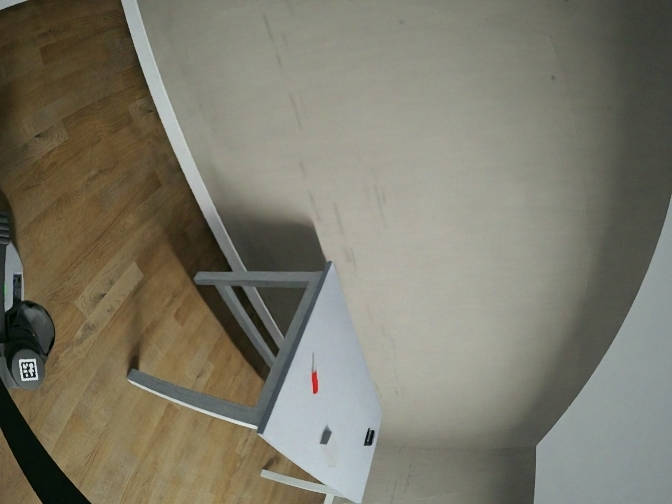

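Emit:
{"fn": "execute_actions", "kwargs": {"actions": [{"r1":{"base":{"rotate_rad":2.356},"joints":{"head_pan_rad":1.2,"head_tilt_rad":-0.6}}}], "cameras": []}}

Emit:
{"fn": "execute_actions", "kwargs": {"actions": [{"r1":{"base":{"translate_m":0.8}}}], "cameras": ["r1_nav_camera"]}}

Scene clock: 17.30 s.
r1.base_odometry: x=+0.000 y=+0.000 heading=+2.356 (m, m, rad; r1's odometry frame)
r1.turned_by_wheels: +2.356 (rad since the last result)
r1.turned_by_imu: +2.372 (rad since the last result)
r1.base_tilt: forward=+0.4 right=-0.5 (deg)
r1.lidar_m: 2.24 0.86 1.23 1.22 1.19 0.87 0.84 0.87 1.19 1.56 1.64 2.24
r1.head_depth_mm: 1269 1427 1331 1783 1691 1484 1273 / 1220 1365 1554 1763 1691 1486 1267 / 1179 1312 1468 1673 1783 1480 1263 / 1134 1252 1408 1603 1741 1479 1263 / 1097 1211 1349 1526 1678 1466 1258 / 1060 1168 1298 1458 1629 1460 1254 / 1027 1125 1242 1398 1582 1461 1253
r1.base_status: done
r1.joint_positions: lift_m=+0.307 arm_m=+0.001 wrist_yaw_rad=+2.914 wrist_pitch_rad=-0.570 wrist_roll_rad=+0.009 gripper_m=+0.037 head_pan_rad=+1.193 head_tilt_rad=-0.593
r1.joint_status: all done
r1.motor_effort: left_wheel=-1(5) right_wheel=+3(6) lift_m=+31(31) arm_m=-1(1) wrist_yaw_rad=+0(0) wrist_pitch_rad=+5(5) wrist_roll_rad=+0(0) gripper_m=+0(2) head_pan_rad=+4(48) head_tilt_rad=-4(15) (%)
r1.hand_pose: x=+0.0245 y=+0.0513 z=+0.2874 quat_wxyz=(+0.276, +0.699, +0.120, +0.649) (m; r1's base frame)
r1.wrist_depth_mm: - - - - - - - / 872 944 939 991 - - - / 741 - 750 794 788 806 821 / 617 - 632 638 660 665 661 / 528 516 550 539 561 552 581 / 476 - - 480 498 485 495 / - - - 435 421 430 442
r2.base_odometry: x=+0.000 y=+0.000 heading=+0.000 (m, m, rad; r2's odometry frame)
r2.turned_by_wheels: +0.000 (rad since the last result)
r2.turned_by_imu: +0.001 (rad since the last result)
r2.base_tilt: forward=+0.7 right=+0.1 (deg)
r2.lidar_m: 1.59 1.54 1.63 2.28 2.60 1.80 1.37 1.33 1.40 2.00 2.21 2.09
r2.head_depth_mm: 1545 1617 1680 1761 1851 1923 1640 / 1464 1521 1582 1657 1741 1831 1639 / 1176 1436 1495 1548 1632 1702 1654 / 1116 1402 - 1655 1526 1599 1619 / 1056 1388 - - 1439 1509 1554 / 1013 1372 - - 1379 1434 1479 / 968 3824 - - 1315 1355 1411
r2.base_status: not commanded
r2.joint_positions: lift_m=+0.481 arm_m=+0.000 wrist_yaw_rad=+2.916 wrist_pitch_rad=-0.335 wrist_roll_rad=+0.011 gripper_m=+0.037 head_pan_rad=-3.093 head_tilt_rad=-0.197
r2.joint_status: not commanded
r2.motor_effort: left_wheel=+0(0) right_wheel=+0(0) lift_m=+28(28) arm_m=+0(0) wrist_yaw_rad=+1(1) wrist_pitch_rad=+7(7) wrist_roll_rad=+0(0) gripper_m=+1(0) head_pan_rad=-4(3) head_tilt_rad=-1(1) (%)
r2.hand_pose: x=+0.0310 y=+0.0832 z=+0.5129 quat_wxyz=(+0.196, +0.710, +0.038, +0.676) (m; r2's base frame)
r2.wrist_depth_mm: - - - - - - - / - - - - - - - / - - - - - - - / - - - - - - - / - - - - - 998 991 / 837 837 - 818 - 815 790 / 710 699 697 688 688 685 674
r3.base_odometry: x=+0.000 y=+0.000 heading=+0.000 (m, m, rad; r3's odometry frame)
r3.turned_by_wheels: +0.000 (rad since the last result)
r3.turned_by_imu: +0.001 (rad since the last result)
r3.base_tilt: forward=-0.5 right=-0.7 (deg)
r3.lidar_m: 3.01 1.83 1.61 1.36 0.82 0.73 0.73 0.87 1.20 1.20 1.29 0.97
r3.head_depth_mm: 2074 3269 3762 3769 3835 2996 2105 / 2050 3254 3906 3893 3984 3085 2108 / 2032 3118 - - - 3117 2128 / 2013 3092 - - - 3163 2152 / 1983 2850 3934 3959 3810 3253 2174 / 1964 2932 3167 3175 3091 2955 2211 / 1770 2559 2648 2631 2580 2513 2181
r3.base_status: not commanded
r3.joint_positions: lift_m=+0.335 arm_m=-0.003 wrist_yaw_rad=+2.927 wrist_pitch_rad=-0.510 wrist_roll_rad=+0.019 gripper_m=+0.037 head_pan_rad=+0.014 head_tilt_rad=-0.002
r3.joint_status: not commanded
r3.motor_effort: left_wheel=+1(0) right_wheel=-1(0) lift_m=+19(19) arm_m=+0(0) wrist_yaw_rad=+0(2) wrist_pitch_rad=+4(4) wrist_roll_rad=+0(0) gripper_m=+0(1) head_pan_rad=+1(0) head_tilt_rad=+3(2) (%)
r3.hand_pose: x=+0.0238 y=+0.0646 z=+0.3272 quat_wxyz=(+0.252, +0.705, +0.102, +0.655) (m; r3's base frame)
r3.wrist_depth_mm: - - - - - - - / 797 - - - - - - / 757 - 801 836 858 860 874 / 658 - 670 681 682 712 712 / 564 565 - 583 592 595 601 / 497 510 - 515 522 521 524 / - - - 459 459 469 469
pictures: none
No camera images: the call's "cameras" was empty. Leave "cameras" out to get every camera's image.

Scene clock: 26.47 s.
r1.base_odometry: x=-0.565 y=+0.566 heading=+2.356 (m, m, rad; r1's odometry frame)
r1.turned_by_wheels: +0.000 (rad since the last result)
r1.turned_by_imu: +0.008 (rad since the last result)
r1.base_tilt: forward=+0.4 right=-0.5 (deg)
r1.lidar_m: 1.46 1.31 0.96 0.28 1.27 1.69 1.63 1.70 1.62 1.58 1.65 2.26
r1.head_depth_mm: 1260 1411 1238 920 713 609 1248 / 1212 1350 1219 916 732 607 1195 / 1168 1294 1383 910 727 607 552 / 1128 1246 1334 906 726 604 529 / 1093 1203 1303 903 725 603 516 / 1055 1162 1258 901 719 600 515 / 1021 1119 1224 896 720 613 548
r1.base_status: done
r1.joint_positions: lift_m=+0.307 arm_m=+0.001 wrist_yaw_rad=+2.914 wrist_pitch_rad=-0.571 wrist_roll_rad=+0.009 gripper_m=+0.037 head_pan_rad=+1.193 head_tilt_rad=-0.593
r1.joint_status: not commanded
r1.motor_effort: left_wheel=-2(3) right_wheel=+2(4) lift_m=+31(31) arm_m=+0(1) wrist_yaw_rad=+0(1) wrist_pitch_rad=+5(5) wrist_roll_rad=+0(0) gripper_m=-1(0) head_pan_rad=+3(3) head_tilt_rad=-3(3) (%)
r1.hand_pose: x=+0.0245 y=+0.0513 z=+0.2874 quat_wxyz=(+0.276, +0.699, +0.120, +0.649) (m; r1's base frame)
r1.wrist_depth_mm: - - - 951 - - - / 875 965 906 913 989 - - / 731 - 753 734 773 796 838 / 613 - 619 609 650 661 679 / 528 515 545 542 555 565 571 / 475 - - 485 494 486 489 / - - - 429 421 433 430
r2.base_odometry: x=+0.000 y=+0.000 heading=+0.000 (m, m, rad; r2's odometry frame)
r2.turned_by_wheels: +0.000 (rad since the last result)
r2.turned_by_imu: +0.001 (rad since the last result)
r2.base_tilt: forward=+0.8 right=+0.0 (deg)
r2.lidar_m: 1.58 1.54 1.63 2.28 2.60 1.80 1.36 1.33 1.41 1.99 2.20 2.09
r2.head_depth_mm: 1551 1616 1694 1768 1851 1934 1635 / 1461 1515 1591 1656 1753 1827 1639 / 1174 1432 1498 1562 1631 1704 1647 / 1114 1404 - 1660 1537 1600 1607 / 1058 1392 - - 1446 1502 1557 / 1005 1382 - - 1369 1432 1484 / 968 3844 - - 1310 1354 1407
r2.base_status: not commanded
r2.joint_positions: lift_m=+0.481 arm_m=+0.000 wrist_yaw_rad=+2.916 wrist_pitch_rad=-0.335 wrist_roll_rad=+0.011 gripper_m=+0.037 head_pan_rad=-3.093 head_tilt_rad=-0.197
r2.joint_status: not commanded
r2.motor_effort: left_wheel=+0(1) right_wheel=-1(0) lift_m=+27(27) arm_m=+0(0) wrist_yaw_rad=+1(0) wrist_pitch_rad=+7(8) wrist_roll_rad=+0(0) gripper_m=+0(1) head_pan_rad=-3(3) head_tilt_rad=-2(2) (%)
r2.hand_pose: x=+0.0310 y=+0.0832 z=+0.5129 quat_wxyz=(+0.196, +0.710, +0.038, +0.676) (m; r2's base frame)
r2.wrist_depth_mm: - - - - - - - / - - - - - - - / - - - - - - - / - - - - - - - / - - - 996 - - 954 / 839 829 - 814 - 824 804 / 691 705 689 698 702 692 668
r3.base_odometry: x=+0.000 y=+0.000 heading=+0.000 (m, m, rad; r3's odometry frame)
r3.turned_by_wheels: +0.000 (rad since the last result)
r3.turned_by_imu: +0.001 (rad since the last result)
r3.base_tilt: forward=-0.4 right=-0.8 (deg)
r3.lidar_m: 3.03 1.83 1.60 1.36 0.82 0.73 0.73 0.87 1.20 1.20 1.30 0.96
r3.head_depth_mm: 2060 3188 3727 3795 3837 3037 2106 / 2046 3203 3887 - 3988 3066 2123 / 2035 3161 - - - 3147 2124 / 1991 3134 - - - 3140 2151 / 1991 2822 - 3913 3796 3228 2174 / 1956 2965 3169 3138 3072 2893 2179 / 1786 2604 2637 2581 2558 2544 2186
r3.base_status: not commanded
r3.joint_positions: lift_m=+0.335 arm_m=-0.003 wrist_yaw_rad=+2.927 wrist_pitch_rad=-0.510 wrist_roll_rad=+0.019 gripper_m=+0.037 head_pan_rad=+0.014 head_tilt_rad=-0.002
r3.joint_status: not commanded
r3.motor_effort: left_wheel=-1(0) right_wheel=-1(1) lift_m=+19(19) arm_m=+0(0) wrist_yaw_rad=+0(0) wrist_pitch_rad=+4(4) wrist_roll_rad=+0(0) gripper_m=-1(0) head_pan_rad=+0(0) head_tilt_rad=+3(2) (%)
r3.hand_pose: x=+0.0238 y=+0.0646 z=+0.3272 quat_wxyz=(+0.252, +0.705, +0.102, +0.655) (m; r3's base frame)
r3.wrist_depth_mm: - - - - - - - / 780 - - - - - - / 743 - 818 812 837 850 912 / 652 - 682 674 694 721 714 / 567 570 - 592 593 590 614 / 500 517 - 511 522 520 521 / - - - 461 460 464 471
pictures: r1_nav_camera (sideways: a quarter turn counterclockwise sets it upright)
camera_calibration (this result's frames):
r1_nav_camera: T_world_to_cam=[[0.201271, 0.485555, 0.850721, -1.06679], [0.9168, -0.399197, 0.0109406, 0.0360763], [0.344918, 0.777739, -0.525503, 0.639233], [0, 0, 0, 1]] pos_world=[-0.0388444, 0.0352298, 1.24306]
Images, in order (width x height): r1_nav_camera 672x504.

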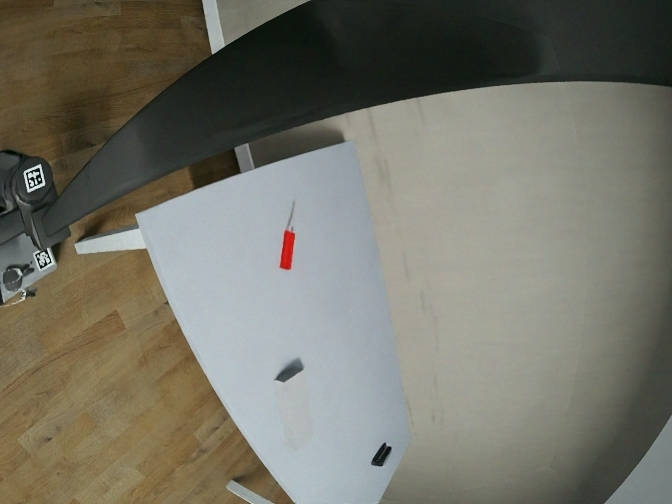

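Emit:
{"fn": "execute_actions", "kwargs": {"actions": [{"r1":{"base":{"rotate_rad":-0.5}}}], "cameras": []}}

Emit:
{"fn": "execute_actions", "kwargs": {"actions": [{"r1":{"base":{"translate_m":0.6}}}], "cameras": []}}

Emit:
{"fn": "execute_actions", "kwargs": {"actions": [{"r1":{"base":{"rotate_rad":-2.64},"joints":{"lift_m":0.9,"wrist_pitch_rad":-0.4,"head_pan_rad":-1.57,"head_tilt_rad":-0.7}}}], "cameras": []}}

Emit:
{"fn": "execute_actions", "kwargs": {"actions": [{"r1":{"joints":{"wrist_yaw_rad":0,"gripper_m":0.17}}}], "cameras": ["r1_head_camera","r1_wrist_camera"]}}

Scene clock: 34.43 s.
r1.base_odometry: x=-0.565 y=+0.566 heading=+1.856 (m, m, rad; r1's odometry frame)
r1.turned_by_wheels: -0.500 (rad since the last result)
r1.turned_by_imu: -0.503 (rad since the last result)
r1.base_tilt: forward=+0.4 right=-0.6 (deg)
r1.lidar_m: 2.32 1.46 1.28 0.96 0.95 1.28 1.68 1.63 1.72 1.62 1.58 1.66
r1.head_depth_mm: 2429 2810 1230 954 1791 1494 1271 / 2090 2300 1226 919 1649 1483 1268 / 1856 1980 1224 913 750 1479 1267 / 1655 1790 1212 908 725 651 1263 / 1493 1644 1200 905 721 602 1235 / 1365 1488 1198 898 720 601 538 / 1254 1355 1194 896 718 598 514
r1.base_status: done
r1.joint_positions: lift_m=+0.307 arm_m=+0.001 wrist_yaw_rad=+2.914 wrist_pitch_rad=-0.571 wrist_roll_rad=+0.009 gripper_m=+0.037 head_pan_rad=+1.193 head_tilt_rad=-0.593
r1.joint_status: not commanded
r1.motor_effort: left_wheel=+3(6) right_wheel=-2(5) lift_m=+32(32) arm_m=+0(0) wrist_yaw_rad=+0(0) wrist_pitch_rad=+5(6) wrist_roll_rad=+0(0) gripper_m=+0(1) head_pan_rad=+3(3) head_tilt_rad=-2(3) (%)
r1.hand_pose: x=+0.0245 y=+0.0513 z=+0.2874 quat_wxyz=(+0.276, +0.699, +0.120, +0.649) (m; r1's base frame)
r1.wrist_depth_mm: - 867 - - - - - / 895 956 965 960 975 - - / 732 - 774 759 793 801 810 / 611 - 620 640 660 661 673 / 526 514 561 549 552 555 564 / 478 - - 484 497 487 495 / - - - 434 419 434 439
r2.base_odometry: x=+0.000 y=+0.000 heading=+0.000 (m, m, rad; r2's odometry frame)
r2.turned_by_wheels: +0.000 (rad since the last result)
r2.turned_by_imu: +0.000 (rad since the last result)
r2.base_tilt: forward=+0.7 right=+0.2 (deg)
r2.lidar_m: 1.58 1.54 1.63 2.28 2.60 1.81 1.37 1.33 1.41 2.00 2.20 2.09
r2.head_depth_mm: 1548 1613 1692 1752 1850 1898 1643 / 1455 1520 1590 1667 1736 1808 1660 / 1176 1431 1499 1579 1632 1696 1649 / 1118 1401 - 1652 1536 1610 1616 / 1060 1392 - - 1449 1508 1557 / 1010 1368 - - 1374 1435 1480 / 965 3778 - - 1304 1357 1408
r2.base_status: not commanded
r2.joint_positions: lift_m=+0.481 arm_m=+0.000 wrist_yaw_rad=+2.916 wrist_pitch_rad=-0.335 wrist_roll_rad=+0.011 gripper_m=+0.037 head_pan_rad=-3.093 head_tilt_rad=-0.197
r2.joint_status: not commanded
r2.motor_effort: left_wheel=+1(0) right_wheel=-1(1) lift_m=+28(27) arm_m=+0(0) wrist_yaw_rad=+0(1) wrist_pitch_rad=+7(8) wrist_roll_rad=+0(0) gripper_m=+0(1) head_pan_rad=-3(3) head_tilt_rad=-1(1) (%)
r2.hand_pose: x=+0.0310 y=+0.0832 z=+0.5129 quat_wxyz=(+0.196, +0.710, +0.038, +0.676) (m; r2's base frame)
r2.wrist_depth_mm: - - - - - - - / - - - - - - - / - - - - - - - / - - - - - - - / - - - - - 971 991 / 826 831 - 784 - 819 802 / 714 698 700 695 700 689 700
r3.base_odometry: x=+0.000 y=+0.000 heading=+0.000 (m, m, rad; r3's odometry frame)
r3.turned_by_wheels: +0.000 (rad since the last result)
r3.turned_by_imu: +0.001 (rad since the last result)
r3.base_tilt: forward=-0.4 right=-0.7 (deg)
r3.lidar_m: 3.04 1.84 1.61 1.35 0.82 0.73 0.73 0.87 1.20 1.20 1.29 0.96
r3.head_depth_mm: 2052 3276 3742 3848 3761 3020 2096 / 2023 3192 3903 3944 3873 3066 2124 / 2044 3204 - - - 3057 2137 / 1998 3115 - - - 3187 2127 / 1984 2873 - 3912 3825 3222 2180 / 1980 2979 3151 3130 3088 2941 2171 / 1765 2567 2623 2596 2541 2514 2205
r3.base_status: not commanded
r3.joint_positions: lift_m=+0.335 arm_m=-0.003 wrist_yaw_rad=+2.927 wrist_pitch_rad=-0.510 wrist_roll_rad=+0.019 gripper_m=+0.037 head_pan_rad=+0.014 head_tilt_rad=-0.002
r3.joint_status: not commanded
r3.motor_effort: left_wheel=+0(1) right_wheel=-1(1) lift_m=+19(19) arm_m=+0(0) wrist_yaw_rad=+1(0) wrist_pitch_rad=+4(3) wrist_roll_rad=+0(0) gripper_m=+0(0) head_pan_rad=+1(1) head_tilt_rad=+2(3) (%)
r3.hand_pose: x=+0.0238 y=+0.0646 z=+0.3272 quat_wxyz=(+0.252, +0.705, +0.102, +0.655) (m; r3's base frame)
r3.wrist_depth_mm: - - - - - - - / 784 - - - - - - / 755 - 820 818 844 875 884 / 654 - 679 685 707 706 713 / 565 572 - 586 600 606 606 / 495 510 - 511 523 518 532 / - - - 453 459 465 469
pictures: none
No camera images: the call's "cameras" was empty. Leave "cameras" out to get every camera's image.

Scene clock: 41.60 s.
r1.base_odometry: x=-0.734 y=+1.142 heading=+1.856 (m, m, rad; r1's odometry frame)
r1.turned_by_wheels: +0.000 (rad since the last result)
r1.turned_by_imu: +0.007 (rad since the last result)
r1.base_tilt: forward=+0.4 right=-0.5 (deg)
r1.lidar_m: 1.92 2.57 1.06 1.24 1.23 0.74 2.22 2.17 1.76 1.34 1.30 1.36
r1.head_depth_mm: 2461 2629 2797 2225 1800 1491 1273 / 2507 2813 2951 2245 1786 1481 1267 / 2261 2542 2621 1327 1581 1481 1268 / 2026 2258 1212 2008 1765 1474 1262 / 1831 2019 1202 965 1760 1469 1257 / 1674 1809 1198 903 1711 1467 1254 / 1536 1650 1137 896 820 1465 1250
r1.base_status: done
r1.joint_positions: lift_m=+0.307 arm_m=+0.001 wrist_yaw_rad=+2.914 wrist_pitch_rad=-0.571 wrist_roll_rad=+0.009 gripper_m=+0.037 head_pan_rad=+1.193 head_tilt_rad=-0.593
r1.joint_status: not commanded
r1.motor_effort: left_wheel=+1(7) right_wheel=-1(2) lift_m=+31(31) arm_m=+0(1) wrist_yaw_rad=+0(0) wrist_pitch_rad=+6(6) wrist_roll_rad=+0(0) gripper_m=-1(0) head_pan_rad=+3(3) head_tilt_rad=-3(3) (%)
r1.hand_pose: x=+0.0245 y=+0.0513 z=+0.2874 quat_wxyz=(+0.276, +0.699, +0.120, +0.649) (m; r1's base frame)
r1.wrist_depth_mm: - - - - - - - / 886 936 928 978 977 - - / 718 - 778 775 774 813 819 / 611 - 631 639 641 655 674 / 529 510 555 546 560 560 565 / 470 - - 486 500 483 499 / - - - 433 419 429 441
r2.base_odometry: x=+0.000 y=+0.000 heading=+0.000 (m, m, rad; r2's odometry frame)
r2.turned_by_wheels: +0.000 (rad since the last result)
r2.turned_by_imu: +0.001 (rad since the last result)
r2.base_tilt: forward=+0.7 right=+0.1 (deg)
r2.lidar_m: 1.58 1.54 1.62 2.28 2.60 1.80 1.37 1.33 1.41 2.00 2.21 2.09
r2.head_depth_mm: 1544 1622 1693 1754 1846 1921 1632 / 1459 1522 1582 1653 1741 1824 1649 / 1175 1432 1500 1559 1622 1699 1645 / 1118 1400 - 1662 1527 1584 1608 / 1056 1391 - - 1441 1518 1563 / 1012 1369 - - 1376 1433 1477 / 968 3737 - - 1303 1354 1411
r2.base_status: not commanded
r2.joint_positions: lift_m=+0.481 arm_m=+0.000 wrist_yaw_rad=+2.916 wrist_pitch_rad=-0.335 wrist_roll_rad=+0.011 gripper_m=+0.037 head_pan_rad=-3.093 head_tilt_rad=-0.197
r2.joint_status: not commanded
r2.motor_effort: left_wheel=+1(0) right_wheel=+0(0) lift_m=+27(27) arm_m=+0(0) wrist_yaw_rad=+1(0) wrist_pitch_rad=+7(7) wrist_roll_rad=+0(0) gripper_m=+0(1) head_pan_rad=-3(3) head_tilt_rad=-1(1) (%)
r2.hand_pose: x=+0.0310 y=+0.0832 z=+0.5129 quat_wxyz=(+0.196, +0.710, +0.038, +0.676) (m; r2's base frame)
r2.wrist_depth_mm: - - - - - - - / - - - - - - - / - - - - - - - / - - - - - - - / - - - - - - 979 / 845 832 - 795 - 807 797 / 702 700 711 686 698 711 688
r3.base_odometry: x=+0.000 y=+0.000 heading=+0.000 (m, m, rad; r3's odometry frame)
r3.turned_by_wheels: +0.000 (rad since the last result)
r3.turned_by_imu: +0.001 (rad since the last result)
r3.base_tilt: forward=-0.4 right=-0.7 (deg)
r3.lidar_m: 3.03 1.83 1.61 1.36 0.82 0.73 0.73 0.86 1.20 1.20 1.29 0.96
r3.head_depth_mm: 2069 3221 3732 3824 3802 3073 2118 / 2057 3227 3881 3985 3929 3132 2120 / 2025 3189 - - - 3156 2136 / 1989 3143 - - - 3142 2155 / 1985 2834 3935 3889 3847 3216 2158 / 1974 2957 3122 3144 3110 2938 2194 / 1766 2580 2624 2607 2566 2558 2227
r3.base_status: not commanded
r3.joint_positions: lift_m=+0.335 arm_m=-0.003 wrist_yaw_rad=+2.927 wrist_pitch_rad=-0.510 wrist_roll_rad=+0.019 gripper_m=+0.037 head_pan_rad=+0.014 head_tilt_rad=-0.002
r3.joint_status: not commanded
r3.motor_effort: left_wheel=+0(0) right_wheel=+0(1) lift_m=+19(19) arm_m=+0(0) wrist_yaw_rad=+0(1) wrist_pitch_rad=+4(4) wrist_roll_rad=+0(0) gripper_m=+0(0) head_pan_rad=+0(0) head_tilt_rad=+2(3) (%)
r3.hand_pose: x=+0.0238 y=+0.0646 z=+0.3272 quat_wxyz=(+0.252, +0.705, +0.102, +0.655) (m; r3's base frame)
r3.wrist_depth_mm: - - - - - - - / 807 - - - - - - / 778 - 814 826 871 874 836 / 657 - 666 695 692 713 733 / 580 569 - 579 599 604 605 / 496 511 - 509 517 522 541 / - - - 458 464 466 471
pictures: none
No camera images: the call's "cameras" was empty. Leave "cameras" out to get every camera's image.

Scene clock: 47.83 s.
r1.base_odometry: x=-0.734 y=+1.142 heading=-0.784 (m, m, rad; r1's odometry frame)
r1.turned_by_wheels: -2.640 (rad since the last result)
r1.turned_by_imu: -2.658 (rad since the last result)
r1.base_tilt: forward=+0.4 right=-0.5 (deg)
r1.lidar_m: 2.17 1.80 1.35 1.30 1.36 1.87 2.57 1.06 1.25 1.21 0.74 2.16
r1.head_depth_mm: 1321 1428 1013 804 1212 - 1164 / 1323 1431 1011 801 1545 - 1171 / 1321 1437 1004 776 1551 - - / 1328 1421 1001 777 1584 - - / 1330 1421 999 792 1621 - 1161 / 1335 1430 993 789 1575 1408 1179 / 1347 1430 989 789 1575 1375 1199
r1.base_status: done
r1.joint_positions: lift_m=+0.900 arm_m=+0.001 wrist_yaw_rad=+2.914 wrist_pitch_rad=-0.418 wrist_roll_rad=+0.009 gripper_m=+0.037 head_pan_rad=-1.563 head_tilt_rad=-0.692
r1.joint_status: all done
r1.motor_effort: left_wheel=+2(6) right_wheel=-2(6) lift_m=+34(36) arm_m=-1(1) wrist_yaw_rad=+0(0) wrist_pitch_rad=+7(8) wrist_roll_rad=+0(0) gripper_m=+0(0) head_pan_rad=-4(47) head_tilt_rad=-3(11) (%)
r1.hand_pose: x=+0.0293 y=+0.0725 z=+0.9126 quat_wxyz=(+0.225, +0.707, +0.066, +0.668) (m; r1's base frame)
r1.wrist_depth_mm: - - - - - - - / - - - - - - - / - - - - - - - / - - - - - - - / - - - - - - - / - - - - - - - / - - - - - - -
r2.base_odometry: x=+0.000 y=+0.000 heading=+0.000 (m, m, rad; r2's odometry frame)
r2.turned_by_wheels: +0.000 (rad since the last result)
r2.turned_by_imu: +0.000 (rad since the last result)
r2.base_tilt: forward=+0.6 right=+0.1 (deg)
r2.lidar_m: 1.58 1.54 1.63 2.28 2.60 1.80 1.37 1.33 1.40 1.99 2.20 2.10
r2.head_depth_mm: 1550 1618 1689 1766 1843 1908 1656 / 1465 1528 1592 1662 1744 1826 1638 / 1177 1433 1498 1566 1638 1699 1662 / 1114 1405 - 1653 1525 1601 1610 / 1059 1393 - - 1441 1517 1561 / 1013 1376 - - 1384 1436 1484 / 970 3799 - - 1311 1361 1409
r2.base_status: not commanded
r2.joint_positions: lift_m=+0.481 arm_m=+0.000 wrist_yaw_rad=+2.916 wrist_pitch_rad=-0.335 wrist_roll_rad=+0.011 gripper_m=+0.037 head_pan_rad=-3.093 head_tilt_rad=-0.197
r2.joint_status: not commanded
r2.motor_effort: left_wheel=+0(1) right_wheel=+0(0) lift_m=+27(27) arm_m=+0(0) wrist_yaw_rad=+1(1) wrist_pitch_rad=+7(7) wrist_roll_rad=+1(0) gripper_m=+0(1) head_pan_rad=-3(3) head_tilt_rad=-2(1) (%)
r2.hand_pose: x=+0.0310 y=+0.0832 z=+0.5129 quat_wxyz=(+0.196, +0.710, +0.038, +0.676) (m; r2's base frame)
r2.wrist_depth_mm: - - - - - - - / - - - - - - - / - - - - - - - / - - - - - - - / - - - - - - - / 847 822 - 783 - 805 790 / 702 715 685 703 691 700 685
r3.base_odometry: x=+0.000 y=+0.000 heading=+0.000 (m, m, rad; r3's odometry frame)
r3.turned_by_wheels: +0.000 (rad since the last result)
r3.turned_by_imu: +0.001 (rad since the last result)
r3.base_tilt: forward=-0.5 right=-0.8 (deg)
r3.lidar_m: 3.02 1.83 1.60 1.36 0.82 0.73 0.73 0.87 1.20 1.20 1.29 0.97
r3.head_depth_mm: 2063 3259 3764 3769 3829 3034 2083 / 2039 3210 3845 3879 3959 3095 2121 / 2018 3149 - - - 3171 2131 / 1985 3113 - - - 3128 2149 / 1990 2849 3979 3873 3872 3199 2180 / 1981 2953 3201 3125 3128 2955 2170 / 1773 2588 2618 2599 2543 2548 2198
r3.base_status: not commanded
r3.joint_positions: lift_m=+0.335 arm_m=-0.003 wrist_yaw_rad=+2.927 wrist_pitch_rad=-0.510 wrist_roll_rad=+0.019 gripper_m=+0.037 head_pan_rad=+0.014 head_tilt_rad=-0.002
r3.joint_status: not commanded
r3.motor_effort: left_wheel=-1(1) right_wheel=-1(1) lift_m=+19(19) arm_m=+0(0) wrist_yaw_rad=+0(0) wrist_pitch_rad=+3(3) wrist_roll_rad=+0(0) gripper_m=-1(1) head_pan_rad=-1(1) head_tilt_rad=+2(2) (%)
r3.hand_pose: x=+0.0238 y=+0.0646 z=+0.3272 quat_wxyz=(+0.252, +0.705, +0.102, +0.655) (m; r3's base frame)
r3.wrist_depth_mm: - - - - - - - / 781 - - - - - - / 757 - 798 841 828 868 866 / 650 - 666 689 705 696 715 / 572 578 - 587 598 604 606 / 492 513 - 511 513 516 531 / - - - 466 458 461 471
pictures: none
No camera images: the call's "cameras" was empty. Leave "cameras" out to get every camera's image.

Scene clock: 50.30 s.
r1.base_odometry: x=-0.734 y=+1.142 heading=-0.784 (m, m, rad; r1's odometry frame)
r1.turned_by_wheels: +0.000 (rad since the last result)
r1.turned_by_imu: +0.000 (rad since the last result)
r1.base_tilt: forward=+0.4 right=-0.5 (deg)
r1.lidar_m: 2.16 1.80 1.35 1.30 1.36 1.87 2.58 1.06 1.25 1.21 0.74 2.15
r1.head_depth_mm: 1318 1434 1016 804 1220 - - / 1321 1431 1010 803 1517 - - / 1324 1431 1007 777 - - - / 1328 1418 1004 774 - - 1232 / 1327 1421 998 793 1544 1383 1204 / 1344 1427 993 790 1577 1381 1208 / 1341 1432 990 788 1573 1376 1204
r1.base_status: not commanded
r1.joint_positions: lift_m=+0.900 arm_m=+0.001 wrist_yaw_rad=+0.002 wrist_pitch_rad=-0.418 wrist_roll_rad=+0.009 gripper_m=+0.170 head_pan_rad=-1.563 head_tilt_rad=-0.692
r1.joint_status: all done
r1.motor_effort: left_wheel=+2(3) right_wheel=-2(2) lift_m=+35(34) arm_m=+0(1) wrist_yaw_rad=-1(1) wrist_pitch_rad=+7(8) wrist_roll_rad=+0(0) gripper_m=-1(90) head_pan_rad=-3(3) head_tilt_rad=-3(3) (%)
r1.hand_pose: x=-0.0211 y=-0.3706 z=+0.9126 quat_wxyz=(+0.689, +0.147, -0.694, -0.147) (m; r1's base frame)
r1.wrist_depth_mm: - - - - - - - / - 898 908 950 987 - - / 604 627 652 657 670 687 697 / 470 481 477 459 520 525 533 / 402 402 396 409 414 422 428 / - - - - - - 458 / 673 - - - - - -
r2.base_odometry: x=+0.000 y=+0.000 heading=+0.000 (m, m, rad; r2's odometry frame)
r2.turned_by_wheels: +0.000 (rad since the last result)
r2.turned_by_imu: +0.000 (rad since the last result)
r2.base_tilt: forward=+0.8 right=+0.2 (deg)
r2.lidar_m: 1.58 1.55 1.63 2.28 2.60 1.80 1.36 1.33 1.41 2.00 2.21 2.09
r2.head_depth_mm: 1548 1615 1686 1752 1849 1921 1641 / 1461 1513 1588 1660 1745 1823 1650 / 1174 1426 1501 1548 1637 1703 1645 / 1119 1404 - 1648 1524 1606 1601 / 1063 1383 - - 1439 1512 1554 / 1010 1377 - - 1374 1430 1472 / 965 3851 - - 1310 1354 1406
r2.base_status: not commanded
r2.joint_positions: lift_m=+0.481 arm_m=+0.000 wrist_yaw_rad=+2.916 wrist_pitch_rad=-0.335 wrist_roll_rad=+0.011 gripper_m=+0.037 head_pan_rad=-3.093 head_tilt_rad=-0.197
r2.joint_status: not commanded
r2.motor_effort: left_wheel=+1(1) right_wheel=-1(1) lift_m=+28(27) arm_m=+0(0) wrist_yaw_rad=+1(0) wrist_pitch_rad=+7(7) wrist_roll_rad=+0(0) gripper_m=+0(0) head_pan_rad=-3(3) head_tilt_rad=-1(2) (%)
r2.hand_pose: x=+0.0310 y=+0.0832 z=+0.5129 quat_wxyz=(+0.196, +0.710, +0.038, +0.676) (m; r2's base frame)
r2.wrist_depth_mm: - - - - - - - / - - - - - - - / - - - - - - - / - - - - - - - / - - - - - 999 - / 833 803 - 812 - 802 804 / 704 712 691 716 687 681 675
r3.base_odometry: x=+0.000 y=+0.000 heading=+0.000 (m, m, rad; r3's odometry frame)
r3.turned_by_wheels: +0.000 (rad since the last result)
r3.turned_by_imu: +0.000 (rad since the last result)
r3.base_tilt: forward=-0.4 right=-0.7 (deg)
r3.lidar_m: 3.02 1.83 1.61 1.35 0.82 0.73 0.73 0.87 1.20 1.20 1.29 0.96
r3.head_depth_mm: 2044 3206 3861 3880 3908 3066 2102 / 2053 3196 3928 3997 3955 3070 2113 / 2014 3230 - - - 3122 2162 / 2014 3119 - - - 3217 2135 / 2004 2837 - 3930 3848 3204 2174 / 1974 2928 3196 3093 3091 2972 2184 / 1786 2562 2632 2591 2604 2546 2187
r3.base_status: not commanded
r3.joint_positions: lift_m=+0.335 arm_m=-0.003 wrist_yaw_rad=+2.927 wrist_pitch_rad=-0.510 wrist_roll_rad=+0.019 gripper_m=+0.037 head_pan_rad=+0.014 head_tilt_rad=-0.002
r3.joint_status: not commanded
r3.motor_effort: left_wheel=+0(1) right_wheel=-1(1) lift_m=+19(19) arm_m=+0(0) wrist_yaw_rad=+0(0) wrist_pitch_rad=+3(3) wrist_roll_rad=+0(0) gripper_m=-1(1) head_pan_rad=-1(0) head_tilt_rad=+3(2) (%)
r3.hand_pose: x=+0.0238 y=+0.0646 z=+0.3272 quat_wxyz=(+0.252, +0.705, +0.102, +0.655) (m; r3's base frame)
r3.wrist_depth_mm: - - - - - - - / 801 - - - - - - / 750 - 791 844 839 848 881 / 664 - 670 680 702 712 724 / 562 578 - 585 605 594 604 / 491 516 - 511 525 527 531 / - - - 456 460 469 464
pictures: r1_head_camera (sideways: a quarter turn clockwise sets it upright), r1_wrist_camera
camera_calibration (this result's frames):
r1_head_camera: T_world_to_cam=[[-0.0341415, 0.66293, -0.747903, 0.9988], [0.999312, 0.0335026, -0.015922, 0.0200955], [0.0145015, -0.747932, -0.663617, 0.823344], [0, 0, 0, 1]] pos_world=[0.00207917, -0.0470028, 1.29371]
r1_wrist_camera: T_world_to_cam=[[-0.999314, -0.0191214, 0.0317212, -0.0552984], [-0.0370007, 0.554147, -0.831596, 0.994058], [-0.00167695, -0.832199, -0.554474, 0.360627], [0, 0, 0, 1]] pos_world=[-0.0178749, -0.251798, 1.02837]
Images, in order (width x height): r1_head_camera 896x504, r1_wrist_camera 644x364.

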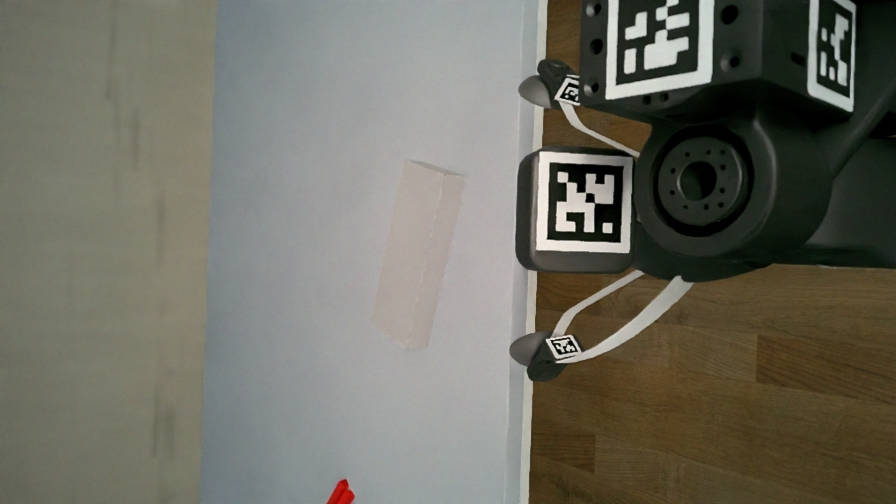

